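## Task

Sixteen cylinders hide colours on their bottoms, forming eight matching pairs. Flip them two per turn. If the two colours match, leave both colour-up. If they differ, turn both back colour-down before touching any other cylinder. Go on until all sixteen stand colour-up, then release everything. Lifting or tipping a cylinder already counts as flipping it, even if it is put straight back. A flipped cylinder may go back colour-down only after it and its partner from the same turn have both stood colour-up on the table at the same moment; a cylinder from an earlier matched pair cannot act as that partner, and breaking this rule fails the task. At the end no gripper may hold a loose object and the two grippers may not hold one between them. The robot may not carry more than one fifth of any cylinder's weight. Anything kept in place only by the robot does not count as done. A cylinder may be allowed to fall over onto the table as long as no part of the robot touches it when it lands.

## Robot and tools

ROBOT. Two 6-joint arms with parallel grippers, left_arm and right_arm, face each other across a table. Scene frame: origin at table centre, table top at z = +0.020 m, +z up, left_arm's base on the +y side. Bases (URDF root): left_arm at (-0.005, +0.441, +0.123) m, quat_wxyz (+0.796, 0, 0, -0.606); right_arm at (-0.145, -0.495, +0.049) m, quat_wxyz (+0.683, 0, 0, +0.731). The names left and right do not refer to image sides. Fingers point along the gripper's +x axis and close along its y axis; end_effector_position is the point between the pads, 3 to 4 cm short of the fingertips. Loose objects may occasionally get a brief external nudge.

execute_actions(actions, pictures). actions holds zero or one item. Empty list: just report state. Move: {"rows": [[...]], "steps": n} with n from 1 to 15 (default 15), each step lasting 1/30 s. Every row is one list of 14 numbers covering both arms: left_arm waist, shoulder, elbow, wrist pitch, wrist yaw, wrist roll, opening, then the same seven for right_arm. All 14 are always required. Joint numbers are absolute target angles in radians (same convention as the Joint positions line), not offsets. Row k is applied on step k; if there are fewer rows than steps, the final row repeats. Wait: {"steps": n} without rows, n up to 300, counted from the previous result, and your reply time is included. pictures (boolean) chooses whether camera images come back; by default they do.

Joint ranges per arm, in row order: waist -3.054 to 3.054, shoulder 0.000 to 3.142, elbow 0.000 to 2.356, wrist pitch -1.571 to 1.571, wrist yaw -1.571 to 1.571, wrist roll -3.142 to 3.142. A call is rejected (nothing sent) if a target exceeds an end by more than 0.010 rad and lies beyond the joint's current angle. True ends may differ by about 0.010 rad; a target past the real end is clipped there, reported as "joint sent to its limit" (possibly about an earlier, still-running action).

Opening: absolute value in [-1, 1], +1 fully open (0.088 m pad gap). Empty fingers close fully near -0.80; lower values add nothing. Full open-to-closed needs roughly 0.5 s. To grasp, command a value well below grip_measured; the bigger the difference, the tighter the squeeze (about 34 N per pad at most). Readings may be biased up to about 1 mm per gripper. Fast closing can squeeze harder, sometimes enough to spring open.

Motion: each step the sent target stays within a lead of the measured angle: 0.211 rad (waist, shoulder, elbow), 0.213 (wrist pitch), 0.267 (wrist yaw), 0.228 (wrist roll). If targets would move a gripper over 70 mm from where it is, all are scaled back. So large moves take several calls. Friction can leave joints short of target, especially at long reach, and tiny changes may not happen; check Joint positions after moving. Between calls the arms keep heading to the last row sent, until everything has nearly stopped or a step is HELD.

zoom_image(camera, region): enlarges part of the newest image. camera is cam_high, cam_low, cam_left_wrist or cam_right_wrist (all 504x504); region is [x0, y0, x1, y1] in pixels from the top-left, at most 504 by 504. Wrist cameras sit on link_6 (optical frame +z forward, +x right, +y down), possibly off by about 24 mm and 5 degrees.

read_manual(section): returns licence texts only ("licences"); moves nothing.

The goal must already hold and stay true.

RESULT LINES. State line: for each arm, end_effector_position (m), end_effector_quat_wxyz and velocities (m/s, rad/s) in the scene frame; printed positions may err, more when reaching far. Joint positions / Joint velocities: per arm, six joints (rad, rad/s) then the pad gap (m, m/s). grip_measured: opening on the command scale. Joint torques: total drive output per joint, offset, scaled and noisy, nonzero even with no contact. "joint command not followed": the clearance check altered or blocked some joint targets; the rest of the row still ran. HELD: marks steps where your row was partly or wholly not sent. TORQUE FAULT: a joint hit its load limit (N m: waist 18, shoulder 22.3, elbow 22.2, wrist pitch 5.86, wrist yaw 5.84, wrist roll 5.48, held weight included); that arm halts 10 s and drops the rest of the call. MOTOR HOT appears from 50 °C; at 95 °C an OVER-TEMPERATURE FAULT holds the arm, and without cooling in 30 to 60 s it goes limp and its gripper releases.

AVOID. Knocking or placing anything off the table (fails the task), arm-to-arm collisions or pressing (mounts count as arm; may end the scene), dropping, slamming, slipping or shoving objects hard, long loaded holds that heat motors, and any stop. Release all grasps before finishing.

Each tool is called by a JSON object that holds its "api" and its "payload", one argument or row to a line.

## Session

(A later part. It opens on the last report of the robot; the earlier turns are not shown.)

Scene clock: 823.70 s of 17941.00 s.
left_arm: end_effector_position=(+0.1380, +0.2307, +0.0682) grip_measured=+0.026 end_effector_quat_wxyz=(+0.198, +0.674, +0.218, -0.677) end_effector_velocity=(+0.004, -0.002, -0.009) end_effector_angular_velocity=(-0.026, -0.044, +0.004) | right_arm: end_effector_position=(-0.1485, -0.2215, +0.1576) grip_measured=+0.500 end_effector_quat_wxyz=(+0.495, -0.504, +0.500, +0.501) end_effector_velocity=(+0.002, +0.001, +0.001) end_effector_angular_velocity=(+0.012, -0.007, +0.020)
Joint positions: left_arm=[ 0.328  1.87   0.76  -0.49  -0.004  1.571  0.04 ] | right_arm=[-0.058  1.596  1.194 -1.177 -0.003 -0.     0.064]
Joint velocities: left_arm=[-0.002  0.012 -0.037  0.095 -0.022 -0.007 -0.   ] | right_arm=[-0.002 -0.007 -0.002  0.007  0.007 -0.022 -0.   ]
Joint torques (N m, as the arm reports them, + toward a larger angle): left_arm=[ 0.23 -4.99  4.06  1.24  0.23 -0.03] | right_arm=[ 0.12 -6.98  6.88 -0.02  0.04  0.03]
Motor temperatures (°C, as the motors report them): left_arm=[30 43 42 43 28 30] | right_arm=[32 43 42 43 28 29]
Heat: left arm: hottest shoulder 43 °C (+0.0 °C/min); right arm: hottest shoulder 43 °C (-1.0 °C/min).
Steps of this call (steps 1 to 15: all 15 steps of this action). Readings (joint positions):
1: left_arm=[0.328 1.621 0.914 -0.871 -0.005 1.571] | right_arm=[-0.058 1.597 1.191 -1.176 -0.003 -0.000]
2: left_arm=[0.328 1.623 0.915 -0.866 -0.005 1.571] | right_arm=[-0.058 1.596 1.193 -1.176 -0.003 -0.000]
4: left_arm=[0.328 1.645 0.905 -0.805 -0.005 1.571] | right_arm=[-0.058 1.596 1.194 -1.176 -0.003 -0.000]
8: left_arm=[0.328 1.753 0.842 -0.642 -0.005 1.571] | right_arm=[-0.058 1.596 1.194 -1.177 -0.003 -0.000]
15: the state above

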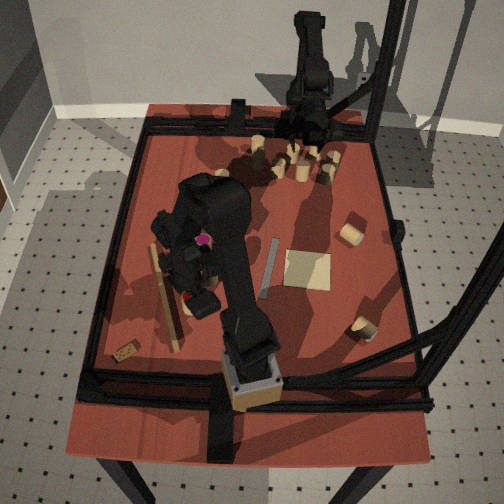

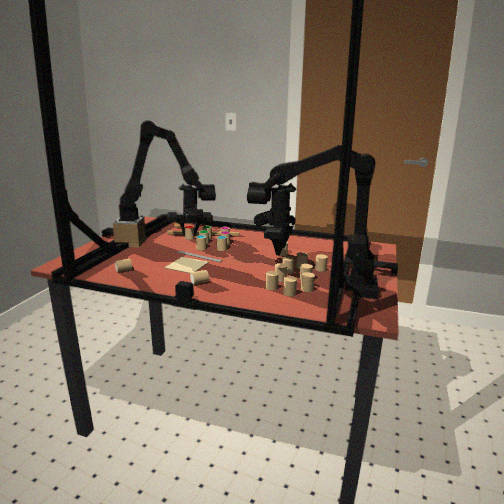

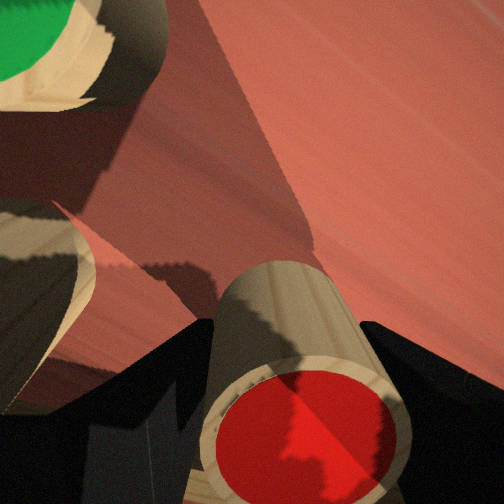

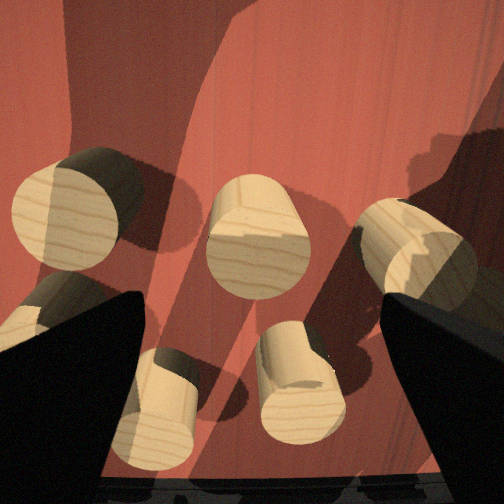

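{"api": "execute_actions", "payload": {
  "actions": [
    {"rows":[[0.33,1.872,0.76,-0.47,0,1.571,0.3,-0.057,1.592,1.20,-1.179,0,-1.3,0.5]],"steps":13}
  ],
  "pictures": false
}}

{"api": "execute_actions", "payload": {
  "actions": [
    {"rows":[[0.33,1.825,0.79,-0.55,0,1.571,0.3,-0.057,1.592,1.20,-1.179,0,-1.3,0.5],[0.33,1.77,0.827,-0.637,0,1.571,0.3,-0.057,1.592,1.20,-1.179,0,-1.3,0.5],[0.33,1.70,0.875,-0.75,0,1.571,0.3,-0.057,1.592,1.20,-1.179,0,-1.3,0.5],[0.33,1.624,0.924,-0.871,0,1.571,0.3,-0.057,1.592,1.20,-1.179,0,-1.3,0.5],[0.33,1.624,0.924,-0.871,0,1.571,0.3,-0.057,1.592,1.20,-1.179,0,-1.3,0.5],[0.33,1.624,0.924,-0.871,0,1.571,0.3,-0.057,1.592,1.20,-1.179,0,-1.3,0.5],[0.33,1.058,0.9,-0.87,0,1.571,0.3,-0.057,1.592,1.20,-1.179,0,-1.3,0.5]],"steps":8}
  ],
  "pictures": false
}}

{"api": "execute_actions", "payload": {
  "actions": [
    {"rows":[[0.33,1.058,0.9,-0.87,0,1.571,0.3,-0.057,1.60,1.175,-1.146,0,-1.3,0.5],[0.33,1.058,0.9,-0.87,0,1.571,0.3,-0.057,1.61,1.148,-1.109,0,-1.3,0.5],[0.33,1.058,0.9,-0.87,0,1.571,0.3,-0.057,1.621,1.12,-1.07,0,-1.3,0.5],[0.33,1.058,0.9,-0.87,0,1.571,0.3,-0.057,1.632,1.092,-1.031,0,-1.3,0.5],[-0.43,1.058,0.9,-0.5,0,1.571,0.9,-0.057,1.643,1.064,-0.992,0,-1.3,0.5],[-0.43,1.058,0.9,-0.5,0,1.571,0.9,-0.057,1.655,1.036,-0.952,0,-1.3,0.5],[-0.43,1.058,0.9,-0.5,0,1.571,0.9,-0.057,1.667,1.008,-0.912,0,-1.3,0.5],[-0.43,1.058,0.9,-0.5,0,1.571,0.9,-0.057,1.679,0.982,-0.874,0,-1.3,0.5],[-0.43,1.058,0.9,-0.5,0,1.571,0.9,-0.057,1.69,0.958,-0.839,0,-1.3,0.5],[-0.43,1.058,0.9,-0.5,0,1.571,0.9,-0.057,1.698,0.94,-0.813,0,-1.3,0.5],[-0.43,1.058,0.9,-0.5,0,1.571,0.9,-0.057,1.705,0.926,-0.794,0,-1.3,0.5]],"steps":15}
  ],
  "pictures": false
}}

{"api": "execute_actions", "payload": {
  "actions": [
    {"rows":[[-0.43,1.058,0.672,0.386,0,1.571,0.9,-0.057,1.705,0.926,-0.794,0,-1.3,0.5],[-0.43,1.058,0.672,0.386,0,1.571,0.9,-0.057,1.705,0.926,-0.794,0,-1.3,0.5],[-0.43,1.058,0.672,0.386,0,1.571,0.9,-0.057,1.705,0.926,-0.794,0,-1.3,-0.7]],"steps":13}
  ],
  "pictures": false
}}

{"api": "execute_actions", "payload": {
  "actions": [
    {"rows":[[-0.43,1.058,0.672,0.386,0,1.571,0.9,-0.057,1.679,0.982,-0.874,0,-1.3,-0.7],[-0.43,1.058,0.672,0.386,0,1.571,0.9,-0.057,1.65,1.05,-0.97,0,-1.3,-0.7],[-0.43,1.058,0.672,0.386,0,1.571,0.9,-0.057,1.62,1.12,-1.07,0,-1.3,-0.7],[-0.43,1.058,0.672,0.386,0,1.571,0.9,-0.057,1.592,1.2,-1.179,0,-1.3,-0.7],[-0.43,1.058,0.672,0.386,0,1.571,0.9,-0.057,1.592,1.2,-1.179,0,-1.3,-0.7],[-0.43,1.058,0.672,0.386,0,1.571,0.9,-0.057,1.592,1.2,-1.179,0,-1.3,-0.7],[-0.43,1.058,0.672,0.386,0,1.571,0.9,-0.057,1.592,1.2,-1.179,0,-1.3,-0.7],[-0.43,1.058,0.672,0.386,0,1.571,0.9,-0.216,1.379,1.3,-0.8,0,0,-0.7]],"steps":14}
  ],
  "pictures": false
}}

{"api": "execute_actions", "payload": {
  "actions": [
    {"rows":[[-0.43,1.058,0.672,0.386,0,1.571,0.9,-0.216,1.379,1.172,0.207,0,0,-0.7]],"steps":15}
  ],
  "pictures": false
}}

{"api": "execute_actions", "payload": {
  "actions": [
    {"rows":[[-0.43,1.058,0.672,0.386,0,1.571,0.9,-0.216,1.379,1.172,0.207,0,0,-0.7]],"steps":8}
  ]
}}

Scene clock: 840.70 s of 17941.00 s.
left_arm: end_effector_position=(+0.1404, +0.2274, +0.0680) grip_measured=+0.294 end_effector_quat_wxyz=(+0.204, +0.676, +0.212, -0.676) end_effector_velocity=(+0.006, -0.002, +0.001) end_effector_angular_velocity=(-0.010, -0.033, +0.010) | right_arm: end_effector_position=(-0.1483, -0.2213, +0.1580) grip_measured=+0.500 end_effector_quat_wxyz=(+0.227, -0.669, +0.232, +0.668) end_effector_velocity=(-0.000, -0.002, -0.001) end_effector_angular_velocity=(-0.009, +0.023, +2.129)
Joint positions: left_arm=[ 0.328  1.87   0.76  -0.47  -0.004  1.571  0.053] | right_arm=[-0.058  1.596  1.195 -1.178 -0.002 -0.9    0.064]
Joint velocities: left_arm=[ 0.002 -0.007 -0.002  0.022 -0.022 -0.007  0.001] | right_arm=[-0.002  0.002 -0.002 -0.007 -0.007 -2.132 -0.   ]
Joint torques (N m, as the arm reports them, + toward a larger angle): left_arm=[ 0.17 -5.43  4.3   0.43  0.19 -0.04] | right_arm=[ 0.04 -6.92  6.69 -0.02 -0.02 -0.07]
Motor temperatures (°C, as the motors report them): left_arm=[30 43 40 41 28 30] | right_arm=[32 42 41 41 28 29]
Heat: left arm: hottest shoulder 43 °C (-1.0 °C/min); right arm: hottest shoulder 42 °C (-2.0 °C/min).
Steps of this call (steps 1 to 30: the robot went on to your last target; steps 31 to 497: nothing new was sent; steps 498 to 510: all 13 steps of this action). Readings (joint positions):
498: left_arm=[0.328 1.870 0.760 -0.467 -0.004 1.571] | right_arm=[-0.058 1.596 1.195 -1.178 -0.002 -0.053]
499: left_arm=[0.328 1.870 0.760 -0.467 -0.004 1.571] | right_arm=[-0.058 1.596 1.195 -1.178 -0.002 -0.127]
501: left_arm=[0.328 1.870 0.760 -0.467 -0.004 1.571] | right_arm=[-0.058 1.596 1.195 -1.178 -0.002 -0.268]
505: left_arm=[0.328 1.870 0.760 -0.470 -0.004 1.571] | right_arm=[-0.058 1.596 1.195 -1.178 -0.002 -0.549]
510: the state above

Scene clock: 840.97 s of 17941.00 s.
left_arm: end_effector_position=(+0.1452, +0.2203, +0.1656) grip_measured=+0.300 end_effector_quat_wxyz=(+0.233, +0.684, +0.183, -0.666) end_effector_velocity=(-0.037, +0.056, +0.463) end_effector_angular_velocity=(-0.850, -0.587, +0.005) | right_arm: end_effector_position=(-0.1483, -0.2212, +0.1580) grip_measured=+0.500 end_effector_quat_wxyz=(+0.099, -0.699, +0.104, +0.700) end_effector_velocity=(+0.001, -0.002, +0.000) end_effector_angular_velocity=(-0.007, +0.010, +0.337)
Joint positions: left_arm=[ 0.328  1.579  0.899 -0.815 -0.004  1.571  0.054] | right_arm=[-0.058  1.596  1.195 -1.177 -0.002 -1.272  0.064]
Joint velocities: left_arm=[-0.002 -1.893  0.042 -0.901 -0.007 -0.007 -0.   ] | right_arm=[-0.007 -0.002 -0.002 -0.007 -0.007 -0.344  0.   ]
Joint torques (N m, as the arm reports them, + toward a larger angle): left_arm=[ 0.1  -6.75  5.52 -0.14  0.19 -0.06] | right_arm=[ 0.09 -6.89  6.68 -0.05 -0.02 -0.09]
Motor temperatures (°C, as the motors report them): left_arm=[30 43 40 41 28 30] | right_arm=[31 42 41 41 28 29]
Heat: left arm: hottest shoulder 43 °C (-1.0 °C/min); right arm: hottest shoulder 42 °C (-2.0 °C/min).
Steps of this call (steps 1 to 8: all 8 steps of this action). Readings (joint positions):
1: left_arm=[0.328 1.866 0.765 -0.488 -0.004 1.571] | right_arm=[-0.058 1.596 1.195 -1.178 -0.002 -0.970]
2: left_arm=[0.328 1.851 0.776 -0.532 -0.004 1.571] | right_arm=[-0.058 1.596 1.195 -1.178 -0.002 -1.040]
4: left_arm=[0.328 1.782 0.820 -0.668 -0.004 1.571] | right_arm=[-0.058 1.596 1.195 -1.177 -0.002 -1.171]
8: the state above

Scene clock: 841.47 s of 17941.00 s.
left_arm: end_effector_position=(-0.0108, +0.1265, +0.3411) grip_measured=+0.893 end_effector_quat_wxyz=(+0.301, +0.636, -0.312, -0.638) end_effector_velocity=(-0.604, -0.004, +0.018) end_effector_angular_velocity=(-0.110, +0.015, -1.907) | right_arm: end_effector_position=(-0.1483, -0.2249, +0.0692) grip_measured=+0.500 end_effector_quat_wxyz=(+0.091, -0.701, +0.096, +0.701) end_effector_velocity=(+0.002, +0.015, -0.016) end_effector_angular_velocity=(+0.110, -0.006, +0.005)
Joint positions: left_arm=[-0.289  1.065  0.903 -0.511 -0.006  1.572  0.083] | right_arm=[-0.058  1.699  0.932 -0.81  -0.002 -1.297  0.064]
Joint velocities: left_arm=[-1.927 -0.002 -0.002  0.11  -0.007 -0.022  0.004] | right_arm=[-0.002  0.002 -0.071  0.183  0.007 -0.007 -0.   ]
Joint torques (N m, as the arm reports them, + toward a larger angle): left_arm=[-0.31 -3.81  7.38  1.87  0.25 -0.12] | right_arm=[ 0.11 -6.16  5.49  0.35 -0.04 -0.08]
Motor temperatures (°C, as the motors report them): left_arm=[30 43 40 41 28 30] | right_arm=[31 42 41 41 28 29]
Heat: left arm: hottest shoulder 43 °C (-1.0 °C/min); right arm: hottest shoulder 42 °C (-2.0 °C/min).
Steps of this call (steps 1 to 15: all 15 steps of this action). Readings (joint positions):
1: left_arm=[0.328 1.515 0.900 -0.841 -0.004 1.571] | right_arm=[-0.058 1.595 1.194 -1.173 -0.002 -1.280]
2: left_arm=[0.328 1.450 0.900 -0.853 -0.004 1.571] | right_arm=[-0.058 1.595 1.186 -1.155 -0.002 -1.286]
4: left_arm=[0.328 1.322 0.900 -0.855 -0.004 1.571] | right_arm=[-0.058 1.598 1.157 -1.097 -0.002 -1.292]
8: left_arm=[0.160 1.141 0.900 -0.663 -0.010 1.572] | right_arm=[-0.058 1.637 1.054 -0.956 -0.002 -1.296]
15: the state above

Scene clock: 841.90 s of 17941.00 s.
left_arm: end_effector_position=(-0.0621, +0.0867, +0.4010) grip_measured=+0.900 end_effector_quat_wxyz=(+0.435, +0.481, -0.519, -0.557) end_effector_velocity=(-0.005, -0.010, +0.251) end_effector_angular_velocity=(-1.082, +0.180, -0.014) | right_arm: end_effector_position=(-0.1483, -0.2221, +0.0689) grip_measured=+0.005 end_effector_quat_wxyz=(+0.095, -0.700, +0.091, +0.702) end_effector_velocity=(-0.000, -0.001, +0.001) end_effector_angular_velocity=(-0.002, +0.007, +0.005)
Joint positions: left_arm=[-0.427  1.063  0.671  0.309  0.003  1.571  0.083] | right_arm=[-0.058  1.7    0.931 -0.796 -0.002 -1.297  0.039]
Joint velocities: left_arm=[-0.007 -0.051  0.027  1.018  0.007 -0.007 -0.   ] | right_arm=[-0.002 -0.002  0.002 -0.007 -0.007 -0.007 -0.   ]
Joint torques (N m, as the arm reports them, + toward a larger angle): left_arm=[-0.2  -3.52  7.78  1.78 -0.04 -0.11] | right_arm=[ 0.08 -6.03  4.96  0.19 -0.05 -0.07]
Motor temperatures (°C, as the motors report them): left_arm=[30 43 40 41 28 30] | right_arm=[31 42 41 41 28 29]
Heat: left arm: hottest shoulder 43 °C (-1.0 °C/min); right arm: hottest shoulder 42 °C (-2.0 °C/min).
Steps of this call (steps 1 to 13: all 13 steps of this action). Readings (joint positions):
1: left_arm=[-0.345 1.062 0.863 -0.439 0.001 1.571] | right_arm=[-0.058 1.700 0.931 -0.805 -0.002 -1.297]
2: left_arm=[-0.383 1.053 0.813 -0.363 0.004 1.571] | right_arm=[-0.058 1.700 0.931 -0.801 -0.002 -1.297]
4: left_arm=[-0.416 1.055 0.729 -0.253 0.004 1.571] | right_arm=[-0.058 1.700 0.931 -0.797 -0.002 -1.297]
8: left_arm=[-0.425 1.070 0.670 0.001 0.003 1.571] | right_arm=[-0.058 1.700 0.931 -0.796 -0.002 -1.297]
13: the state above

Scene clock: 842.37 s of 17941.00 s.
left_arm: end_effector_position=(-0.0622, +0.0868, +0.4194) grip_measured=+0.900 end_effector_quat_wxyz=(+0.457, +0.459, -0.538, -0.539) end_effector_velocity=(+0.000, -0.000, -0.006) end_effector_angular_velocity=(+0.018, +0.005, +0.005) | right_arm: end_effector_position=(-0.1014, -0.1478, +0.2511) grip_measured=+0.006 end_effector_quat_wxyz=(+0.442, -0.582, +0.060, +0.680) end_effector_velocity=(+0.164, +0.130, +0.466) end_effector_angular_velocity=(+1.982, +0.866, -2.224)
Joint positions: left_arm=[-0.427  1.058  0.671  0.384  0.003  1.571  0.083] | right_arm=[-0.195  1.427  1.273 -0.852 -0.001 -0.94   0.039]
Joint velocities: left_arm=[-0.002  0.002 -0.007 -0.007 -0.007 -0.007 -0.   ] | right_arm=[-0.403 -0.647  0.442  0.769  0.037  2.132 -0.   ]
Joint torques (N m, as the arm reports them, + toward a larger angle): left_arm=[-0.25 -3.34  7.97  2.13 -0.05 -0.11] | right_arm=[ 0.55 -6.47  6.78  0.6  -0.09  0.13]
Motor temperatures (°C, as the motors report them): left_arm=[30 43 41 41 28 30] | right_arm=[32 42 41 41 28 29]
Heat: left arm: hottest shoulder 43 °C (-1.0 °C/min); right arm: hottest shoulder 42 °C (-2.0 °C/min).
Steps of this call (steps 1 to 14: all 14 steps of this action). Readings (joint positions):
1: left_arm=[-0.427 1.061 0.671 0.335 0.003 1.571] | right_arm=[-0.058 1.700 0.938 -0.810 -0.002 -1.297]
2: left_arm=[-0.427 1.059 0.671 0.352 0.003 1.571] | right_arm=[-0.058 1.699 0.958 -0.857 -0.002 -1.297]
4: left_arm=[-0.427 1.058 0.671 0.368 0.003 1.571] | right_arm=[-0.058 1.680 1.035 -0.995 -0.002 -1.297]
8: left_arm=[-0.427 1.058 0.671 0.382 0.003 1.571] | right_arm=[-0.066 1.588 1.181 -1.100 -0.006 -1.268]
14: the state above

Scene clock: 842.87 s of 17941.00 s.
left_arm: end_effector_position=(-0.0623, +0.0868, +0.4194) grip_measured=+0.900 end_effector_quat_wxyz=(+0.457, +0.459, -0.538, -0.539) end_effector_velocity=(+0.000, -0.000, -0.006) end_effector_angular_velocity=(+0.018, +0.005, +0.005) | right_arm: end_effector_position=(-0.0816, -0.0602, +0.3985) grip_measured=+0.004 end_effector_quat_wxyz=(+0.755, -0.045, +0.025, +0.654) end_effector_velocity=(+0.004, +0.024, +0.286) end_effector_angular_velocity=(+1.362, +0.220, -0.036)
Joint positions: left_arm=[-0.428  1.058  0.671  0.384  0.003  1.571  0.083] | right_arm=[-0.214  1.382  1.173  0.112 -0.001 -0.035  0.039]
Joint velocities: left_arm=[-0.002  0.002 -0.007 -0.007 -0.007 -0.007 -0.   ] | right_arm=[-0.002 -0.012 -0.007  1.311 -0.007  0.418 -0.   ]
Joint torques (N m, as the arm reports them, + toward a larger angle): left_arm=[-0.2  -3.34  7.96  2.16 -0.06 -0.11] | right_arm=[-0.21 -6.84  7.84  1.38 -0.01  0.12]
Motor temperatures (°C, as the motors report them): left_arm=[30 43 41 41 28 30] | right_arm=[32 42 41 41 28 29]
Heat: left arm: hottest shoulder 43 °C (-1.0 °C/min); right arm: hottest shoulder 42 °C (-2.0 °C/min).
Steps of this call (steps 1 to 15: all 15 steps of this action). Readings (joint positions):
1: left_arm=[-0.428 1.058 0.671 0.384 0.003 1.571] | right_arm=[-0.205 1.405 1.266 -0.789 -0.001 -0.869]
2: left_arm=[-0.428 1.058 0.671 0.384 0.003 1.571] | right_arm=[-0.211 1.385 1.248 -0.716 -0.000 -0.797]
4: left_arm=[-0.428 1.058 0.671 0.384 0.003 1.571] | right_arm=[-0.214 1.373 1.217 -0.591 -0.001 -0.657]
8: left_arm=[-0.428 1.058 0.671 0.384 0.003 1.571] | right_arm=[-0.214 1.382 1.175 -0.335 -0.001 -0.376]
15: the state above

Scene clock: 843.13 s of 17941.00 s.
left_arm: end_effector_position=(-0.0623, +0.0868, +0.4194) grip_measured=+0.900 end_effector_quat_wxyz=(+0.457, +0.459, -0.538, -0.539) end_effector_velocity=(+0.000, +0.001, -0.002) end_effector_angular_velocity=(+0.011, +0.021, +0.005) | right_arm: end_effector_position=(-0.0815, -0.0598, +0.4188) grip_measured=+0.005 end_effector_quat_wxyz=(+0.757, -0.004, +0.001, +0.654) end_effector_velocity=(-0.000, -0.002, +0.020) end_effector_angular_velocity=(+0.095, -0.007, -0.005)
Joint positions: left_arm=[-0.428  1.058  0.671  0.384  0.003  1.571  0.083] | right_arm=[-0.214  1.38   1.173  0.2   -0.001 -0.004  0.039]
Joint velocities: left_arm=[-0.002 -0.002 -0.002 -0.007 -0.007 -0.022 -0.   ] | right_arm=[ 0.002 -0.007 -0.007  0.095  0.007  0.007 -0.   ]
Joint torques (N m, as the arm reports them, + toward a larger angle): left_arm=[-0.18 -3.3   7.98  2.18 -0.05 -0.12] | right_arm=[-0.2  -6.54  7.75  1.57  0.02  0.12]
Motor temperatures (°C, as the motors report them): left_arm=[30 43 41 41 28 30] | right_arm=[32 42 41 41 28 29]
Heat: left arm: hottest shoulder 43 °C (-1.0 °C/min); right arm: hottest shoulder 42 °C (-2.0 °C/min).
Steps of this call (steps 1 to 8: all 8 steps of this action). Readings (joint positions):
1: left_arm=[-0.428 1.058 0.671 0.384 0.003 1.571] | right_arm=[-0.214 1.382 1.173 0.146 -0.001 -0.024]
2: left_arm=[-0.428 1.058 0.671 0.384 0.003 1.571] | right_arm=[-0.214 1.380 1.173 0.167 -0.001 -0.017]
4: left_arm=[-0.428 1.058 0.671 0.384 0.003 1.571] | right_arm=[-0.214 1.380 1.173 0.186 -0.001 -0.009]
8: the state above

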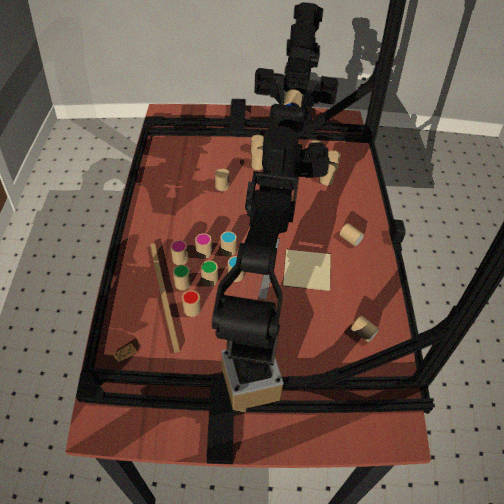

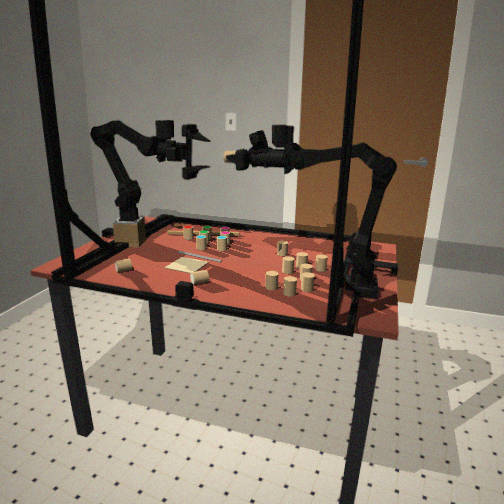

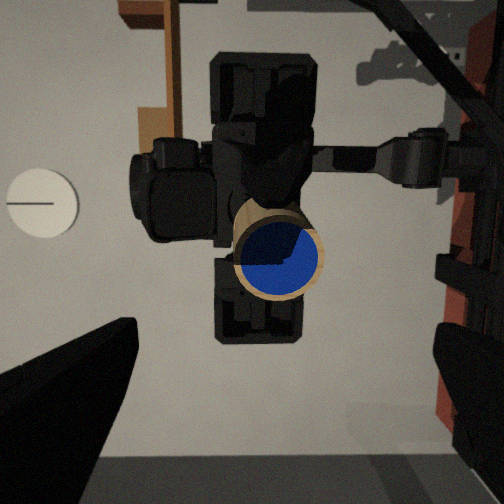

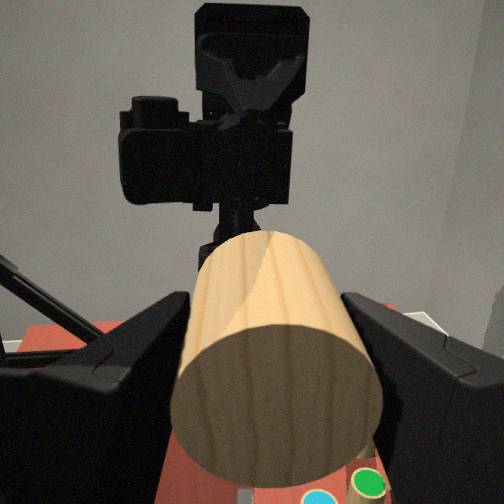

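{"api": "execute_actions", "payload": {
  "actions": [
    {"rows":[[-0.43,1.2,0.77,0.44,0,1.571,0.9,-0.216,1.379,1.172,0.207,0,0,-0.7],[-0.43,1.2,0.77,0.44,0,1.571,0.9,-0.216,1.379,1.172,0.207,0,0,-0.7],[-0.43,1.33,0.86,0.48,0,1.571,0.9,-0.216,1.379,1.172,0.207,0,0,-0.7],[-0.43,1.33,0.86,0.48,0,1.571,0.9,-0.216,1.379,1.172,0.207,0,0,-0.7],[-0.43,1.43,0.93,0.51,0,1.571,0.9,-0.216,1.379,1.172,0.207,0,0,-0.7],[-0.43,1.43,0.93,0.51,0,1.571,0.9,-0.216,1.379,1.172,0.207,0,0,-0.7],[-0.43,1.524,0.997,0.537,0,1.571,0.9,-0.216,1.379,1.172,0.207,0,0,-0.7]],"steps":14}
  ],
  "pictures": false
}}

{"api": "execute_actions", "payload": {
  "actions": [
    {"rows":[[-0.43,1.524,0.997,0.537,0,1.571,-0.7,-0.216,1.379,1.172,0.207,0,0,-0.7]],"steps":12}
  ],
  "pictures": false
}}

{"api": "execute_actions", "payload": {
  "actions": [
    {"rows":[[-0.43,1.524,0.997,0.537,0,1.571,-0.7,-0.216,1.379,1.172,0.207,0,0,0.9]],"steps":11}
  ],
  "pictures": false
}}

{"api": "execute_actions", "payload": {
  "actions": [
    {"rows":[[-0.43,1.43,0.93,0.51,0,1.571,-0.7,-0.216,1.379,1.172,0.207,0,0,0.9],[-0.43,1.33,0.86,0.48,0,1.571,-0.7,-0.216,1.379,1.172,0.207,0,0,0.9],[-0.43,1.2,0.77,0.44,0,1.571,-0.7,-0.216,1.379,1.172,0.207,0,0,0.9],[-0.43,1.058,0.672,0.386,0,1.571,-0.7,-0.216,1.379,1.172,0.207,0,0,0.9]],"steps":8}
  ],
  "pictures": false
}}

{"api": "execute_actions", "payload": {
  "actions": [
    {"rows":[[-0.52,1.058,0.8,-0.87,0,1.571,-0.7,-0.216,1.379,1.172,0.207,0,0,0.9]],"steps":15}
  ],
  "pictures": false
}}

{"api": "execute_actions", "payload": {
  "actions": [
    {"rows":[[-0.52,1.624,0.924,-0.871,0,1.571,-0.7,-0.216,1.379,1.172,0.207,0,0,0.9]],"steps":13}
  ],
  "pictures": false
}}

{"api": "execute_actions", "payload": {
  "actions": [
    {"rows":[[-0.52,1.65,0.907,-0.83,0,1.571,-0.7,-0.216,1.379,1.172,0.207,0,0,0.9],[-0.52,1.68,0.887,-0.78,0,1.571,-0.7,-0.216,1.379,1.172,0.207,0,0,0.9],[-0.52,1.71,0.867,-0.733,0,1.571,-0.7,-0.216,1.379,1.172,0.207,0,0,0.9],[-0.52,1.74,0.847,-0.685,0,1.571,-0.7,-0.216,1.379,1.172,0.207,0,0,0.9],[-0.52,1.77,0.827,-0.637,0,1.571,-0.7,-0.216,1.379,1.172,0.207,0,0,0.9],[-0.52,1.80,0.807,-0.59,0,1.571,-0.7,-0.216,1.379,1.172,0.207,0,0,0.9],[-0.52,1.825,0.79,-0.55,0,1.571,-0.7,-0.216,1.379,1.172,0.207,0,0,0.9],[-0.52,1.845,0.777,-0.517,0,1.571,-0.7,-0.216,1.379,1.172,0.207,0,0,0.9],[-0.52,1.86,0.767,-0.493,0,1.571,-0.7,-0.216,1.379,1.172,0.207,0,0,0.9],[-0.52,1.87,0.761,-0.477,0,1.571,-0.7,-0.216,1.379,1.172,0.207,0,0,0.9],[-0.52,1.878,0.756,-0.464,0,1.571,-0.7,-0.216,1.379,1.172,0.207,0,0,0.9],[-0.52,1.883,0.753,-0.456,0,1.571,-0.7,-0.216,1.379,1.172,0.207,0,0,0.9]],"steps":15}
  ],
  "pictures": false
}}

{"api": "execute_actions", "payload": {
  "actions": [
    {"rows":[[-0.52,1.883,0.753,-0.456,0,1.571,-0.7,-0.216,1.379,1.172,0.207,0,0,0.9],[-0.52,1.883,0.753,-0.456,0,1.571,-0.7,-0.216,1.379,1.172,0.207,0,0,0.9],[-0.52,1.876,0.757,-0.46,0,1.571,0.5,-0.216,1.379,1.172,0.207,0,0,0.9]],"steps":15}
  ]
}}

Scene clock: 858.50 s of 17941.00 s.
left_arm: end_effector_position=(-0.0794, -0.0193, +0.4120) grip_measured=+0.900 end_effector_quat_wxyz=(+0.454, +0.462, -0.535, -0.542) end_effector_velocity=(-0.003, -0.007, +0.051) end_effector_angular_velocity=(-0.151, +0.032, -0.010) | right_arm: end_effector_position=(-0.0813, -0.0597, +0.4192) grip_measured=+0.003 end_effector_quat_wxyz=(+0.757, -0.002, +0.000, +0.654) end_effector_velocity=(-0.000, -0.001, +0.001) end_effector_angular_velocity=(-0.001, +0.008, +0.005)
Joint positions: left_arm=[-0.428  1.521  0.977  0.53   0.002  1.571  0.083] | right_arm=[-0.215  1.38   1.172  0.205 -0.001 -0.002  0.039]
Joint velocities: left_arm=[-0.002  0.007  0.081  0.081  0.007 -0.007 -0.   ] | right_arm=[-0.002 -0.002  0.002 -0.007 -0.007  0.007 -0.   ]
Joint torques (N m, as the arm reports them, + toward a larger angle): left_arm=[-0.2  -6.09  9.55  2.35 -0.04 -0.12] | right_arm=[-0.15 -6.57  7.82  1.58  0.    0.1 ]
Motor temperatures (°C, as the motors report them): left_arm=[30 42 42 43 28 30] | right_arm=[31 42 42 42 28 29]
Heat: left arm: hottest wrist pitch 43 °C (+0.0 °C/min); right arm: hottest shoulder 42 °C (-2.0 °C/min).
Steps of this call (steps 1 to 15: the robot went on to your last target; steps 16 to 447: nothing new was sent; steps 448 to 461: all 14 steps of this action). Readings (joint positions):
448: left_arm=[-0.428 1.078 0.683 0.391 0.002 1.571] | right_arm=[-0.215 1.380 1.172 0.205 -0.001 -0.002]
449: left_arm=[-0.428 1.111 0.707 0.413 0.002 1.571] | right_arm=[-0.215 1.380 1.172 0.205 -0.001 -0.002]
451: left_arm=[-0.428 1.216 0.786 0.452 0.002 1.571] | right_arm=[-0.215 1.380 1.172 0.205 -0.001 -0.002]
455: left_arm=[-0.428 1.427 0.932 0.511 0.002 1.571] | right_arm=[-0.215 1.380 1.172 0.205 -0.001 -0.002]
461: the state above

Scene clock: 858.90 s of 17941.00 s.
left_arm: end_effector_position=(-0.0795, -0.0203, +0.4192) grip_measured=+0.031 end_effector_quat_wxyz=(+0.460, +0.457, -0.540, -0.537) end_effector_velocity=(+0.000, +0.001, -0.001) end_effector_angular_velocity=(-0.001, +0.008, -0.005) | right_arm: end_effector_position=(-0.0813, -0.0597, +0.4192) grip_measured=+0.003 end_effector_quat_wxyz=(+0.757, -0.002, +0.001, +0.654) end_effector_velocity=(-0.000, -0.001, -0.001) end_effector_angular_velocity=(+0.001, -0.008, +0.005)
Joint positions: left_arm=[-0.428  1.521  0.99   0.537  0.002  1.571  0.041] | right_arm=[-0.215  1.38   1.172  0.204 -0.001 -0.002  0.039]
Joint velocities: left_arm=[ 0.002 -0.002 -0.007  0.007  0.007 -0.007 -0.   ] | right_arm=[-0.002 -0.002 -0.007  0.007 -0.007 -0.007 -0.   ]
Joint torques (N m, as the arm reports them, + toward a larger angle): left_arm=[-0.18 -5.89  8.68  1.99 -0.03 -0.1 ] | right_arm=[-0.21 -6.67  7.75  1.62  0.    0.1 ]
Motor temperatures (°C, as the motors report them): left_arm=[30 42 42 43 28 30] | right_arm=[31 42 42 43 28 29]
Heat: left arm: hottest wrist pitch 43 °C (+0.0 °C/min); right arm: hottest wrist pitch 43 °C (+0.0 °C/min).
Steps of this call (steps 1 to 12: all 12 steps of this action). Readings (joint positions):
1: left_arm=[-0.428 1.521 0.980 0.532 0.002 1.571] | right_arm=[-0.215 1.380 1.172 0.205 -0.001 -0.002]
2: left_arm=[-0.428 1.521 0.983 0.535 0.002 1.571] | right_arm=[-0.215 1.380 1.172 0.205 -0.001 -0.002]
4: left_arm=[-0.428 1.521 0.988 0.536 0.002 1.571] | right_arm=[-0.215 1.380 1.172 0.205 -0.001 -0.002]
8: left_arm=[-0.428 1.521 0.989 0.537 0.002 1.571] | right_arm=[-0.215 1.380 1.172 0.205 -0.001 -0.002]
12: the state above

Scene clock: 859.27 s of 17941.00 s.
left_arm: end_effector_position=(-0.0795, -0.0203, +0.4189) grip_measured=+0.031 end_effector_quat_wxyz=(+0.459, +0.457, -0.540, -0.538) end_effector_velocity=(-0.000, -0.000, -0.010) end_effector_angular_velocity=(+0.045, +0.015, +0.005) | right_arm: end_effector_position=(-0.0814, -0.0597, +0.4195) grip_measured=+0.589 end_effector_quat_wxyz=(+0.757, -0.002, -0.000, +0.654) end_effector_velocity=(-0.000, -0.001, +0.001) end_effector_angular_velocity=(+0.006, -0.008, +0.005)
Joint positions: left_arm=[-0.428  1.521  0.99   0.535  0.002  1.571  0.041] | right_arm=[-0.215  1.38   1.172  0.206 -0.001 -0.002  0.068]
Joint velocities: left_arm=[-0.002  0.002 -0.002 -0.037 -0.007 -0.022 -0.   ] | right_arm=[-0.002 -0.002 -0.002  0.007 -0.007 -0.007  0.175]
Joint torques (N m, as the arm reports them, + toward a larger angle): left_arm=[-0.18 -5.87  8.61  2.12 -0.04 -0.1 ] | right_arm=[-0.18 -6.65  7.76  1.51  0.02  0.08]
Motor temperatures (°C, as the motors report them): left_arm=[30 42 42 43 28 30] | right_arm=[31 42 42 43 28 29]
Heat: left arm: hottest wrist pitch 43 °C (+0.0 °C/min); right arm: hottest wrist pitch 43 °C (+0.0 °C/min).
Steps of this call (steps 1 to 11: all 11 steps of this action). Readings (joint positions):
1: left_arm=[-0.428 1.521 0.990 0.537 0.002 1.571] | right_arm=[-0.215 1.380 1.172 0.204 -0.001 -0.002]
2: left_arm=[-0.428 1.521 0.990 0.537 0.002 1.571] | right_arm=[-0.215 1.380 1.172 0.204 -0.001 -0.002]
4: left_arm=[-0.428 1.521 0.990 0.537 0.002 1.571] | right_arm=[-0.215 1.380 1.172 0.204 -0.001 -0.002]
8: left_arm=[-0.428 1.521 0.990 0.536 0.002 1.571] | right_arm=[-0.215 1.380 1.172 0.205 -0.001 -0.002]
11: the state above

Scene clock: 859.53 s of 17941.00 s.
left_arm: end_effector_position=(-0.0649, +0.0713, +0.4048) grip_measured=+0.030 end_effector_quat_wxyz=(+0.445, +0.471, -0.527, -0.550) end_effector_velocity=(+0.035, +0.216, +0.197) end_effector_angular_velocity=(-0.662, +0.113, +0.005) | right_arm: end_effector_position=(-0.0813, -0.0597, +0.4195) grip_measured=+0.899 end_effector_quat_wxyz=(+0.757, -0.002, -0.000, +0.654) end_effector_velocity=(-0.000, -0.001, -0.002) end_effector_angular_velocity=(-0.008, -0.006, +0.015)
Joint positions: left_arm=[-0.428  1.137  0.694  0.394  0.002  1.571  0.04 ] | right_arm=[-0.215  1.38   1.172  0.206 -0.001 -0.002  0.083]
Joint velocities: left_arm=[-0.002 -1.092 -0.398 -0.022 -0.007 -0.007 -0.   ] | right_arm=[-0.007 -0.002 -0.002 -0.007 -0.022 -0.007  0.   ]
Joint torques (N m, as the arm reports them, + toward a larger angle): left_arm=[-0.19 -3.77  8.94  2.41 -0.02 -0.13] | right_arm=[-0.12 -6.51  7.77  1.49  0.    0.09]
Motor temperatures (°C, as the motors report them): left_arm=[30 42 42 43 28 30] | right_arm=[31 42 42 43 28 29]
Heat: left arm: hottest wrist pitch 43 °C (+0.0 °C/min); right arm: hottest wrist pitch 43 °C (+0.0 °C/min).
Steps of this call (steps 1 to 8: all 8 steps of this action). Readings (joint positions):
1: left_arm=[-0.428 1.510 0.982 0.532 0.002 1.571] | right_arm=[-0.215 1.380 1.172 0.206 -0.001 -0.002]
2: left_arm=[-0.428 1.477 0.955 0.516 0.002 1.571] | right_arm=[-0.215 1.380 1.172 0.206 -0.001 -0.002]
4: left_arm=[-0.428 1.362 0.846 0.465 0.002 1.571] | right_arm=[-0.215 1.380 1.172 0.206 -0.001 -0.002]
8: the state above

Scene clock: 860.03 s of 17941.00 s.
left_arm: end_effector_position=(-0.0760, +0.1610, +0.2886) grip_measured=+0.029 end_effector_quat_wxyz=(+0.168, +0.625, -0.332, -0.686) end_effector_velocity=(+0.079, +0.317, -0.291) end_effector_angular_velocity=(+1.941, -0.482, +0.014) | right_arm: end_effector_position=(-0.0813, -0.0597, +0.4195) grip_measured=+0.900 end_effector_quat_wxyz=(+0.757, -0.002, -0.000, +0.654) end_effector_velocity=(-0.000, -0.001, -0.004) end_effector_angular_velocity=(-0.013, -0.005, +0.005)
Joint positions: left_arm=[-0.517  1.06   0.797 -0.58  -0.001  1.571  0.04 ] | right_arm=[-0.215  1.38   1.172  0.206 -0.001 -0.002  0.083]
Joint velocities: left_arm=[-0.007 -0.002 -0.002 -2.    -0.007 -0.022 -0.   ] | right_arm=[-0.002 -0.002 -0.007 -0.007 -0.007 -0.007 -0.   ]
Joint torques (N m, as the arm reports them, + toward a larger angle): left_arm=[-0.21 -3.16  7.85  1.65  0.12 -0.09] | right_arm=[-0.07 -6.66  7.82  1.5   0.01  0.1 ]
Motor temperatures (°C, as the motors report them): left_arm=[30 42 42 43 28 30] | right_arm=[31 42 42 43 28 29]
Heat: left arm: hottest wrist pitch 43 °C (-1.0 °C/min); right arm: hottest wrist pitch 43 °C (+0.0 °C/min).
Steps of this call (steps 1 to 15: all 15 steps of this action). Readings (joint positions):
1: left_arm=[-0.439 1.108 0.708 0.339 -0.006 1.571] | right_arm=[-0.215 1.380 1.172 0.206 -0.001 -0.002]
2: left_arm=[-0.463 1.090 0.736 0.271 -0.007 1.571] | right_arm=[-0.215 1.380 1.172 0.206 -0.001 -0.002]
4: left_arm=[-0.502 1.069 0.779 0.151 -0.001 1.571] | right_arm=[-0.215 1.380 1.172 0.206 -0.001 -0.002]
8: left_arm=[-0.517 1.056 0.797 -0.115 -0.001 1.571] | right_arm=[-0.215 1.380 1.172 0.206 -0.001 -0.002]
15: the state above

Scene clock: 860.47 s of 17941.00 s.
left_arm: end_effector_position=(-0.0684, +0.1914, +0.1586) grip_measured=+0.029 end_effector_quat_wxyz=(-0.090, +0.702, -0.085, -0.701) end_effector_velocity=(-0.003, -0.013, +0.006) end_effector_angular_velocity=(-0.037, +0.002, +0.019) | right_arm: end_effector_position=(-0.0813, -0.0597, +0.4195) grip_measured=+0.900 end_effector_quat_wxyz=(+0.757, -0.002, -0.000, +0.654) end_effector_velocity=(-0.004, +0.000, +0.001) end_effector_angular_velocity=(+0.006, -0.008, +0.024)
Joint positions: left_arm=[-0.518  1.621  0.914 -0.87  -0.001  1.571  0.04 ] | right_arm=[-0.215  1.38   1.172  0.206 -0.001 -0.002  0.083]
Joint velocities: left_arm=[-0.002  0.007  0.037  0.007 -0.007 -0.022 -0.   ] | right_arm=[ 0.002 -0.002 -0.002  0.007 -0.022 -0.007 -0.   ]
Joint torques (N m, as the arm reports them, + toward a larger angle): left_arm=[-0.17 -5.05  6.8   0.46  0.13 -0.03] | right_arm=[-0.17 -6.62  7.73  1.51  0.01  0.09]
Motor temperatures (°C, as the motors report them): left_arm=[30 42 42 43 28 30] | right_arm=[31 42 42 43 28 29]
Heat: left arm: hottest wrist pitch 43 °C (-1.0 °C/min); right arm: hottest wrist pitch 43 °C (+0.0 °C/min).
Steps of this call (steps 1 to 13: all 13 steps of this action). Readings (joint positions):
1: left_arm=[-0.517 1.092 0.817 -0.663 -0.001 1.571] | right_arm=[-0.215 1.380 1.172 0.206 -0.001 -0.002]
2: left_arm=[-0.518 1.145 0.850 -0.724 -0.001 1.571] | right_arm=[-0.215 1.380 1.172 0.206 -0.001 -0.002]
4: left_arm=[-0.518 1.274 0.899 -0.792 -0.001 1.571] | right_arm=[-0.215 1.380 1.172 0.206 -0.001 -0.002]
8: left_arm=[-0.518 1.522 0.916 -0.853 -0.001 1.571] | right_arm=[-0.215 1.380 1.172 0.206 -0.001 -0.002]
13: the state above

Scene clock: 860.97 s of 17941.00 s.
left_arm: end_effector_position=(-0.0681, +0.1924, +0.0660) grip_measured=+0.028 end_effector_quat_wxyz=(-0.094, +0.703, -0.081, -0.700) end_effector_velocity=(-0.006, -0.021, -0.010) end_effector_angular_velocity=(-0.108, +0.020, -0.000) | right_arm: end_effector_position=(-0.0813, -0.0597, +0.4195) grip_measured=+0.900 end_effector_quat_wxyz=(+0.757, -0.002, -0.000, +0.654) end_effector_velocity=(+0.002, -0.001, -0.002) end_effector_angular_velocity=(-0.008, -0.006, +0.000)
Joint positions: left_arm=[-0.518  1.877  0.757 -0.47  -0.001  1.571  0.04 ] | right_arm=[-0.215  1.38   1.172  0.206 -0.001 -0.002  0.083]
Joint velocities: left_arm=[-0.007  0.027 -0.017  0.154 -0.007 -0.007 -0.   ] | right_arm=[-0.007 -0.002 -0.002 -0.007 -0.007 -0.007 -0.   ]
Joint torques (N m, as the arm reports them, + toward a larger angle): left_arm=[-0.24 -5.28  3.93  0.61  0.13 -0.03] | right_arm=[-0.16 -6.58  7.79  1.52 -0.01  0.11]
Motor temperatures (°C, as the motors report them): left_arm=[30 42 42 42 28 30] | right_arm=[31 42 42 43 28 29]
Heat: left arm: hottest shoulder 42 °C (-2.0 °C/min); right arm: hottest wrist pitch 43 °C (+0.0 °C/min).
Steps of this call (steps 1 to 15: all 15 steps of this action). Readings (joint positions):
1: left_arm=[-0.518 1.623 0.914 -0.864 -0.001 1.571] | right_arm=[-0.215 1.380 1.172 0.206 -0.001 -0.002]
2: left_arm=[-0.518 1.630 0.912 -0.842 -0.001 1.571] | right_arm=[-0.215 1.380 1.172 0.206 -0.001 -0.002]
4: left_arm=[-0.518 1.666 0.895 -0.765 -0.001 1.571] | right_arm=[-0.215 1.380 1.172 0.206 -0.001 -0.002]
8: left_arm=[-0.518 1.783 0.822 -0.605 -0.001 1.571] | right_arm=[-0.215 1.380 1.172 0.206 -0.001 -0.002]
15: the state above

Scene clock: 861.47 s of 17941.00 s.
left_arm: end_effector_position=(-0.0686, +0.1905, +0.0657) grip_measured=+0.510 end_effector_quat_wxyz=(-0.091, +0.703, -0.084, -0.701) end_effector_velocity=(-0.000, -0.003, +0.001) end_effector_angular_velocity=(-0.014, -0.004, +0.005) | right_arm: end_effector_position=(-0.0813, -0.0597, +0.4195) grip_measured=+0.900 end_effector_quat_wxyz=(+0.757, -0.002, -0.000, +0.654) end_effector_velocity=(+0.000, +0.001, -0.001) end_effector_angular_velocity=(+0.001, -0.008, +0.005)
Joint positions: left_arm=[-0.518  1.877  0.757 -0.461 -0.001  1.571  0.064] | right_arm=[-0.215  1.38   1.172  0.206 -0.001 -0.002  0.083]
Joint velocities: left_arm=[-0.002 -0.002  0.002  0.007 -0.007 -0.007 -0.032] | right_arm=[-0.002  0.002 -0.002  0.007 -0.007 -0.007 -0.   ]
Joint torques (N m, as the arm reports them, + toward a larger angle): left_arm=[-0.23 -5.66  4.3   0.43  0.12 -0.03] | right_arm=[-0.09 -6.65  7.77  1.52  0.02  0.12]
Motor temperatures (°C, as the motors report them): left_arm=[30 42 42 42 28 30] | right_arm=[31 42 42 43 28 29]
Heat: left arm: hottest shoulder 42 °C (-2.0 °C/min); right arm: hottest wrist pitch 43 °C (+0.0 °C/min).
Steps of this call (steps 1 to 15: all 15 steps of this action). Readings (joint positions):
1: left_arm=[-0.518 1.877 0.757 -0.466 -0.001 1.571] | right_arm=[-0.215 1.380 1.172 0.206 -0.001 -0.002]
2: left_arm=[-0.518 1.877 0.757 -0.462 -0.001 1.571] | right_arm=[-0.215 1.380 1.172 0.206 -0.001 -0.002]
4: left_arm=[-0.518 1.877 0.756 -0.461 -0.001 1.571] | right_arm=[-0.215 1.380 1.172 0.206 -0.001 -0.002]
8: left_arm=[-0.518 1.877 0.757 -0.461 -0.001 1.571] | right_arm=[-0.215 1.380 1.172 0.206 -0.001 -0.002]
15: the state above

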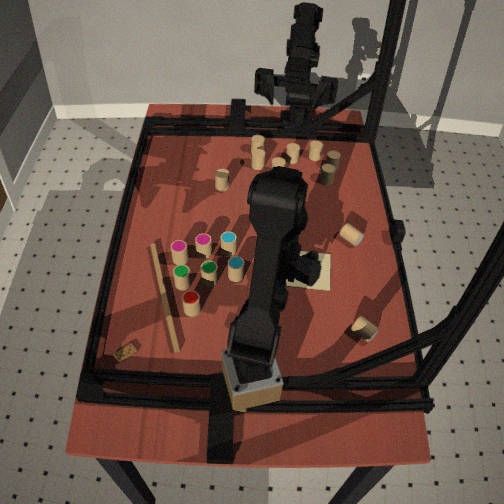

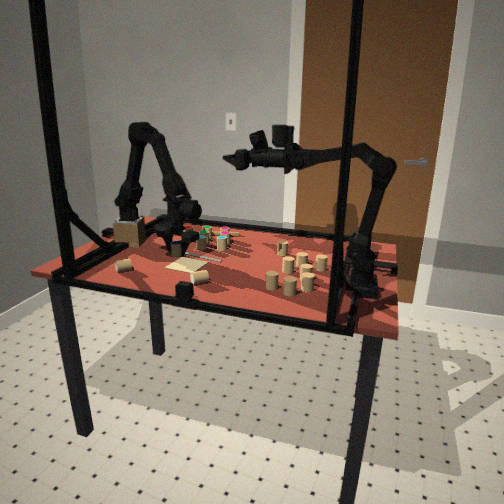

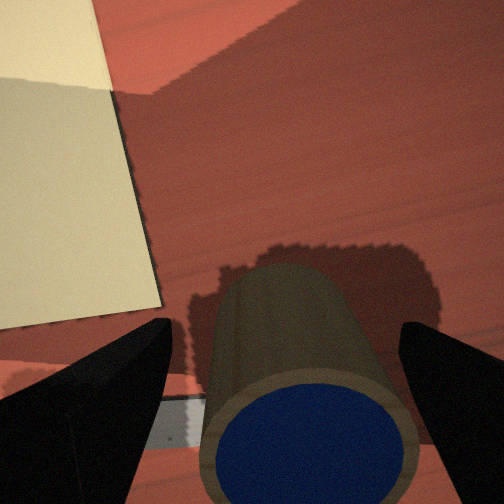

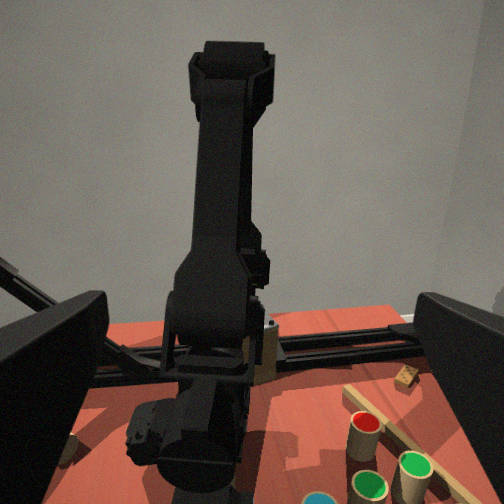

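{"api": "execute_actions", "payload": {
  "actions": [
    {"rows":[[-0.52,1.876,0.757,-0.46,0,1.571,-0.7,-0.216,1.379,1.172,0.207,0,0,0.9]],"steps":11}
  ],
  "pictures": false
}}

{"api": "execute_actions", "payload": {
  "actions": [
    {"rows":[[-0.52,1.825,0.79,-0.55,0,1.571,-0.7,-0.216,1.379,1.172,0.207,0,0,0.9],[-0.52,1.77,0.827,-0.637,0,1.571,-0.7,-0.216,1.379,1.172,0.207,0,0,0.9],[-0.52,1.70,0.875,-0.7,0,1.571,-0.7,-0.216,1.379,1.172,0.207,0,0,0.9],[-0.43,1.058,0.85,-0.6,0,1.571,-0.7,-0.216,1.379,1.172,0.207,0,0,0.9]],"steps":11}
  ],
  "pictures": false
}}

{"api": "execute_actions", "payload": {
  "actions": [
    {"rows":[[-0.43,1.058,0.672,0.386,0,1.571,-0.7,-0.216,1.379,1.172,0.207,0,0,0.9]],"steps":15}
  ],
  "pictures": false
}}

{"api": "execute_actions", "payload": {
  "actions": [
    {"rows":[[-0.43,1.058,0.672,0.386,0,1.571,-0.7,-0.216,1.379,1.172,0.207,0,0,0.9]],"steps":5}
  ]
}}

Scene clock: 866.07 s of 17941.00 s.
left_arm: end_effector_position=(-0.0686, +0.1905, +0.0657) grip_measured=+0.026 end_effector_quat_wxyz=(-0.091, +0.703, -0.084, -0.701) end_effector_velocity=(+0.001, +0.000, +0.001) end_effector_angular_velocity=(+0.000, -0.008, +0.019) | right_arm: end_effector_position=(-0.0813, -0.0597, +0.4195) grip_measured=+0.900 end_effector_quat_wxyz=(+0.757, -0.002, -0.000, +0.654) end_effector_velocity=(-0.000, -0.001, -0.002) end_effector_angular_velocity=(-0.010, -0.021, +0.005)
Joint positions: left_arm=[-0.518  1.877  0.757 -0.461 -0.001  1.571  0.04 ] | right_arm=[-0.215  1.38   1.172  0.206 -0.001 -0.002  0.083]
Joint velocities: left_arm=[-0.002 -0.002  0.002 -0.007 -0.007 -0.022 -0.   ] | right_arm=[-0.002 -0.002 -0.002 -0.007 -0.007 -0.022 -0.   ]
Joint torques (N m, as the arm reports them, + toward a larger angle): left_arm=[-0.2  -5.71  4.25  0.43  0.13 -0.05] | right_arm=[-0.14 -6.53  7.75  1.49 -0.01  0.09]
Motor temperatures (°C, as the motors report them): left_arm=[30 42 41 42 28 30] | right_arm=[31 42 42 43 28 29]
Heat: left arm: hottest shoulder 42 °C (-2.0 °C/min); right arm: hottest wrist pitch 43 °C (+0.0 °C/min).
Steps of this call (steps 1 to 15: the robot went on to your last target; steps 16 to 90: nothing new was sent; then 1.23 s passed at rest; steps 91 to 101: all 11 steps of this action). Readings (joint positions):
91: left_arm=[-0.518 1.877 0.757 -0.461 -0.001 1.571] | right_arm=[-0.215 1.380 1.172 0.206 -0.001 -0.002]
92: left_arm=[-0.518 1.877 0.757 -0.461 -0.001 1.571] | right_arm=[-0.215 1.380 1.172 0.206 -0.001 -0.002]
94: left_arm=[-0.518 1.877 0.757 -0.461 -0.001 1.571] | right_arm=[-0.215 1.380 1.172 0.206 -0.001 -0.002]
98: left_arm=[-0.518 1.877 0.757 -0.461 -0.001 1.571] | right_arm=[-0.215 1.380 1.172 0.206 -0.001 -0.002]
101: the state above

Scene clock: 866.43 s of 17941.00 s.
left_arm: end_effector_position=(-0.0552, +0.1394, +0.2263) grip_measured=+0.026 end_effector_quat_wxyz=(+0.111, +0.670, -0.223, -0.699) end_effector_velocity=(+0.004, +0.021, +0.535) end_effector_angular_velocity=(-1.781, +0.288, +0.007) | right_arm: end_effector_position=(-0.0813, -0.0597, +0.4195) grip_measured=+0.900 end_effector_quat_wxyz=(+0.757, -0.002, -0.000, +0.654) end_effector_velocity=(-0.000, -0.001, -0.002) end_effector_angular_velocity=(-0.008, -0.006, +0.005)
Joint positions: left_arm=[-0.432  1.345  0.848 -0.596  0.003  1.571  0.04 ] | right_arm=[-0.215  1.38   1.172  0.206 -0.001 -0.002  0.083]
Joint velocities: left_arm=[-0.002 -1.917 -0.002 -0.11  -0.007 -0.007 -0.   ] | right_arm=[-0.002 -0.002 -0.002 -0.007 -0.007 -0.007 -0.   ]
Joint torques (N m, as the arm reports them, + toward a larger angle): left_arm=[ 0.13 -5.24  7.14  0.97  0.   -0.06] | right_arm=[-0.17 -6.62  7.76  1.5   0.    0.09]
Motor temperatures (°C, as the motors report them): left_arm=[30 43 41 41 28 30] | right_arm=[31 42 42 43 28 29]
Heat: left arm: hottest shoulder 43 °C (-1.0 °C/min); right arm: hottest wrist pitch 43 °C (+0.0 °C/min).
Steps of this call (steps 1 to 11: all 11 steps of this action). Readings (joint positions):
1: left_arm=[-0.518 1.872 0.762 -0.478 -0.001 1.571] | right_arm=[-0.215 1.380 1.172 0.206 -0.001 -0.002]
2: left_arm=[-0.518 1.856 0.774 -0.528 -0.001 1.571] | right_arm=[-0.215 1.380 1.172 0.206 -0.001 -0.002]
4: left_arm=[-0.510 1.780 0.803 -0.614 0.002 1.571] | right_arm=[-0.215 1.380 1.172 0.206 -0.001 -0.002]
8: left_arm=[-0.440 1.538 0.842 -0.592 0.002 1.571] | right_arm=[-0.215 1.380 1.172 0.206 -0.001 -0.002]
11: the state above

Scene clock: 866.93 s of 17941.00 s.
left_arm: end_effector_position=(-0.0640, +0.0861, +0.4078) grip_measured=+0.025 end_effector_quat_wxyz=(+0.441, +0.473, -0.526, -0.553) end_effector_velocity=(+0.000, +0.015, +0.211) end_effector_angular_velocity=(-0.895, +0.140, -0.010) | right_arm: end_effector_position=(-0.0813, -0.0597, +0.4195) grip_measured=+0.900 end_effector_quat_wxyz=(+0.757, -0.002, -0.000, +0.654) end_effector_velocity=(-0.000, -0.001, +0.004) end_effector_angular_velocity=(+0.007, -0.038, -0.005)
Joint positions: left_arm=[-0.432  1.064  0.678  0.327  0.003  1.571  0.04 ] | right_arm=[-0.215  1.38   1.172  0.206 -0.001 -0.002  0.083]
Joint velocities: left_arm=[-0.002 -0.134 -0.012  0.784  0.007  0.007 -0.   ] | right_arm=[ 0.002 -0.002  0.002  0.007  0.007 -0.037 -0.   ]
Joint torques (N m, as the arm reports them, + toward a larger angle): left_arm=[ 0.17 -3.2   7.23  1.73 -0.05 -0.12] | right_arm=[-0.18 -6.62  7.77  1.5   0.    0.09]
Motor temperatures (°C, as the motors report them): left_arm=[30 43 41 42 28 30] | right_arm=[31 42 42 43 28 29]
Heat: left arm: hottest shoulder 43 °C (-1.0 °C/min); right arm: hottest wrist pitch 43 °C (+0.0 °C/min).
Steps of this call (steps 1 to 15: all 15 steps of this action). Readings (joint positions):
1: left_arm=[-0.432 1.279 0.819 -0.545 0.003 1.571] | right_arm=[-0.215 1.380 1.172 0.206 -0.001 -0.002]
2: left_arm=[-0.432 1.208 0.779 -0.466 0.003 1.571] | right_arm=[-0.215 1.380 1.172 0.206 -0.001 -0.002]
4: left_arm=[-0.432 1.113 0.720 -0.349 0.003 1.571] | right_arm=[-0.215 1.380 1.172 0.206 -0.001 -0.002]
8: left_arm=[-0.432 1.075 0.683 -0.087 0.003 1.571] | right_arm=[-0.215 1.380 1.172 0.206 -0.001 -0.002]
15: the state above

Scene clock: 867.10 s of 17941.00 s.
left_arm: end_effector_position=(-0.0638, +0.0869, +0.4194) grip_measured=+0.025 end_effector_quat_wxyz=(+0.455, +0.459, -0.538, -0.541) end_effector_velocity=(+0.000, +0.001, +0.019) end_effector_angular_velocity=(-0.098, +0.023, +0.005) | right_arm: end_effector_position=(-0.0813, -0.0597, +0.4195) grip_measured=+0.900 end_effector_quat_wxyz=(+0.757, -0.002, -0.000, +0.654) end_effector_velocity=(-0.002, -0.000, -0.002) end_effector_angular_velocity=(-0.008, -0.006, +0.010)
Joint positions: left_arm=[-0.432  1.058  0.677  0.373  0.003  1.571  0.04 ] | right_arm=[-0.215  1.38   1.172  0.206 -0.001 -0.002  0.083]
Joint velocities: left_arm=[-0.002 -0.002 -0.012  0.11  -0.007 -0.007  0.001] | right_arm=[ 0.002 -0.002 -0.002 -0.007 -0.007 -0.007  0.   ]
Joint torques (N m, as the arm reports them, + toward a larger angle): left_arm=[ 0.16 -3.38  7.33  2.36 -0.05 -0.12] | right_arm=[-0.11 -6.63  7.78  1.52  0.    0.11]
Motor temperatures (°C, as the motors report them): left_arm=[30 42 41 42 28 30] | right_arm=[31 42 42 43 28 29]
Heat: left arm: hottest shoulder 42 °C (-2.0 °C/min); right arm: hottest wrist pitch 43 °C (+0.0 °C/min).
Steps of this call (steps 1 to 5: all 5 steps of this action). Readings (joint positions):
1: left_arm=[-0.432 1.060 0.678 0.346 0.003 1.571] | right_arm=[-0.215 1.380 1.172 0.206 -0.001 -0.002]
2: left_arm=[-0.432 1.059 0.678 0.358 0.003 1.571] | right_arm=[-0.215 1.380 1.172 0.206 -0.001 -0.002]
4: left_arm=[-0.432 1.059 0.678 0.369 0.003 1.571] | right_arm=[-0.215 1.380 1.172 0.206 -0.001 -0.002]
5: the state above

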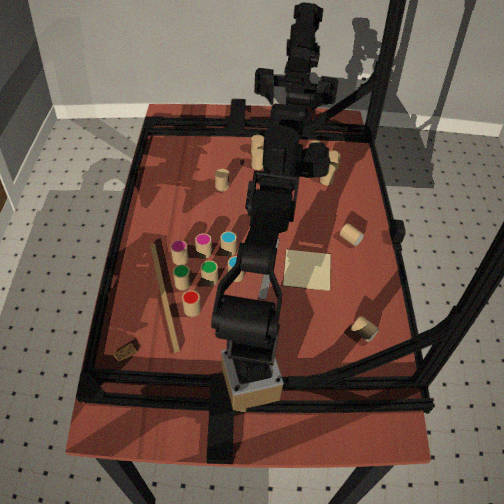

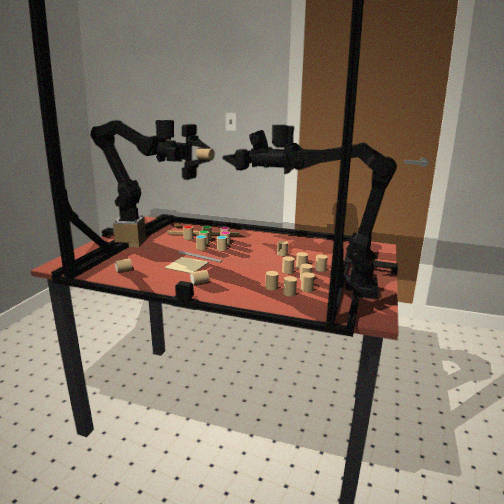

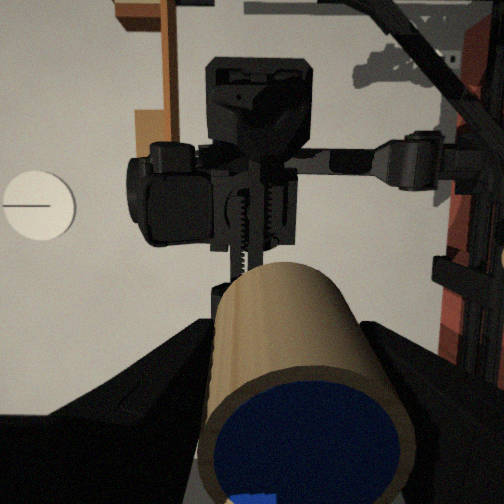

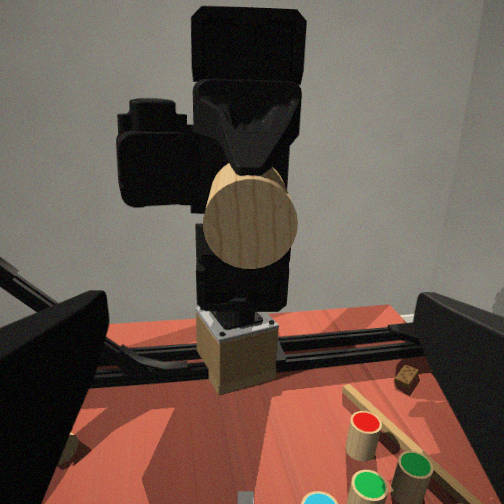

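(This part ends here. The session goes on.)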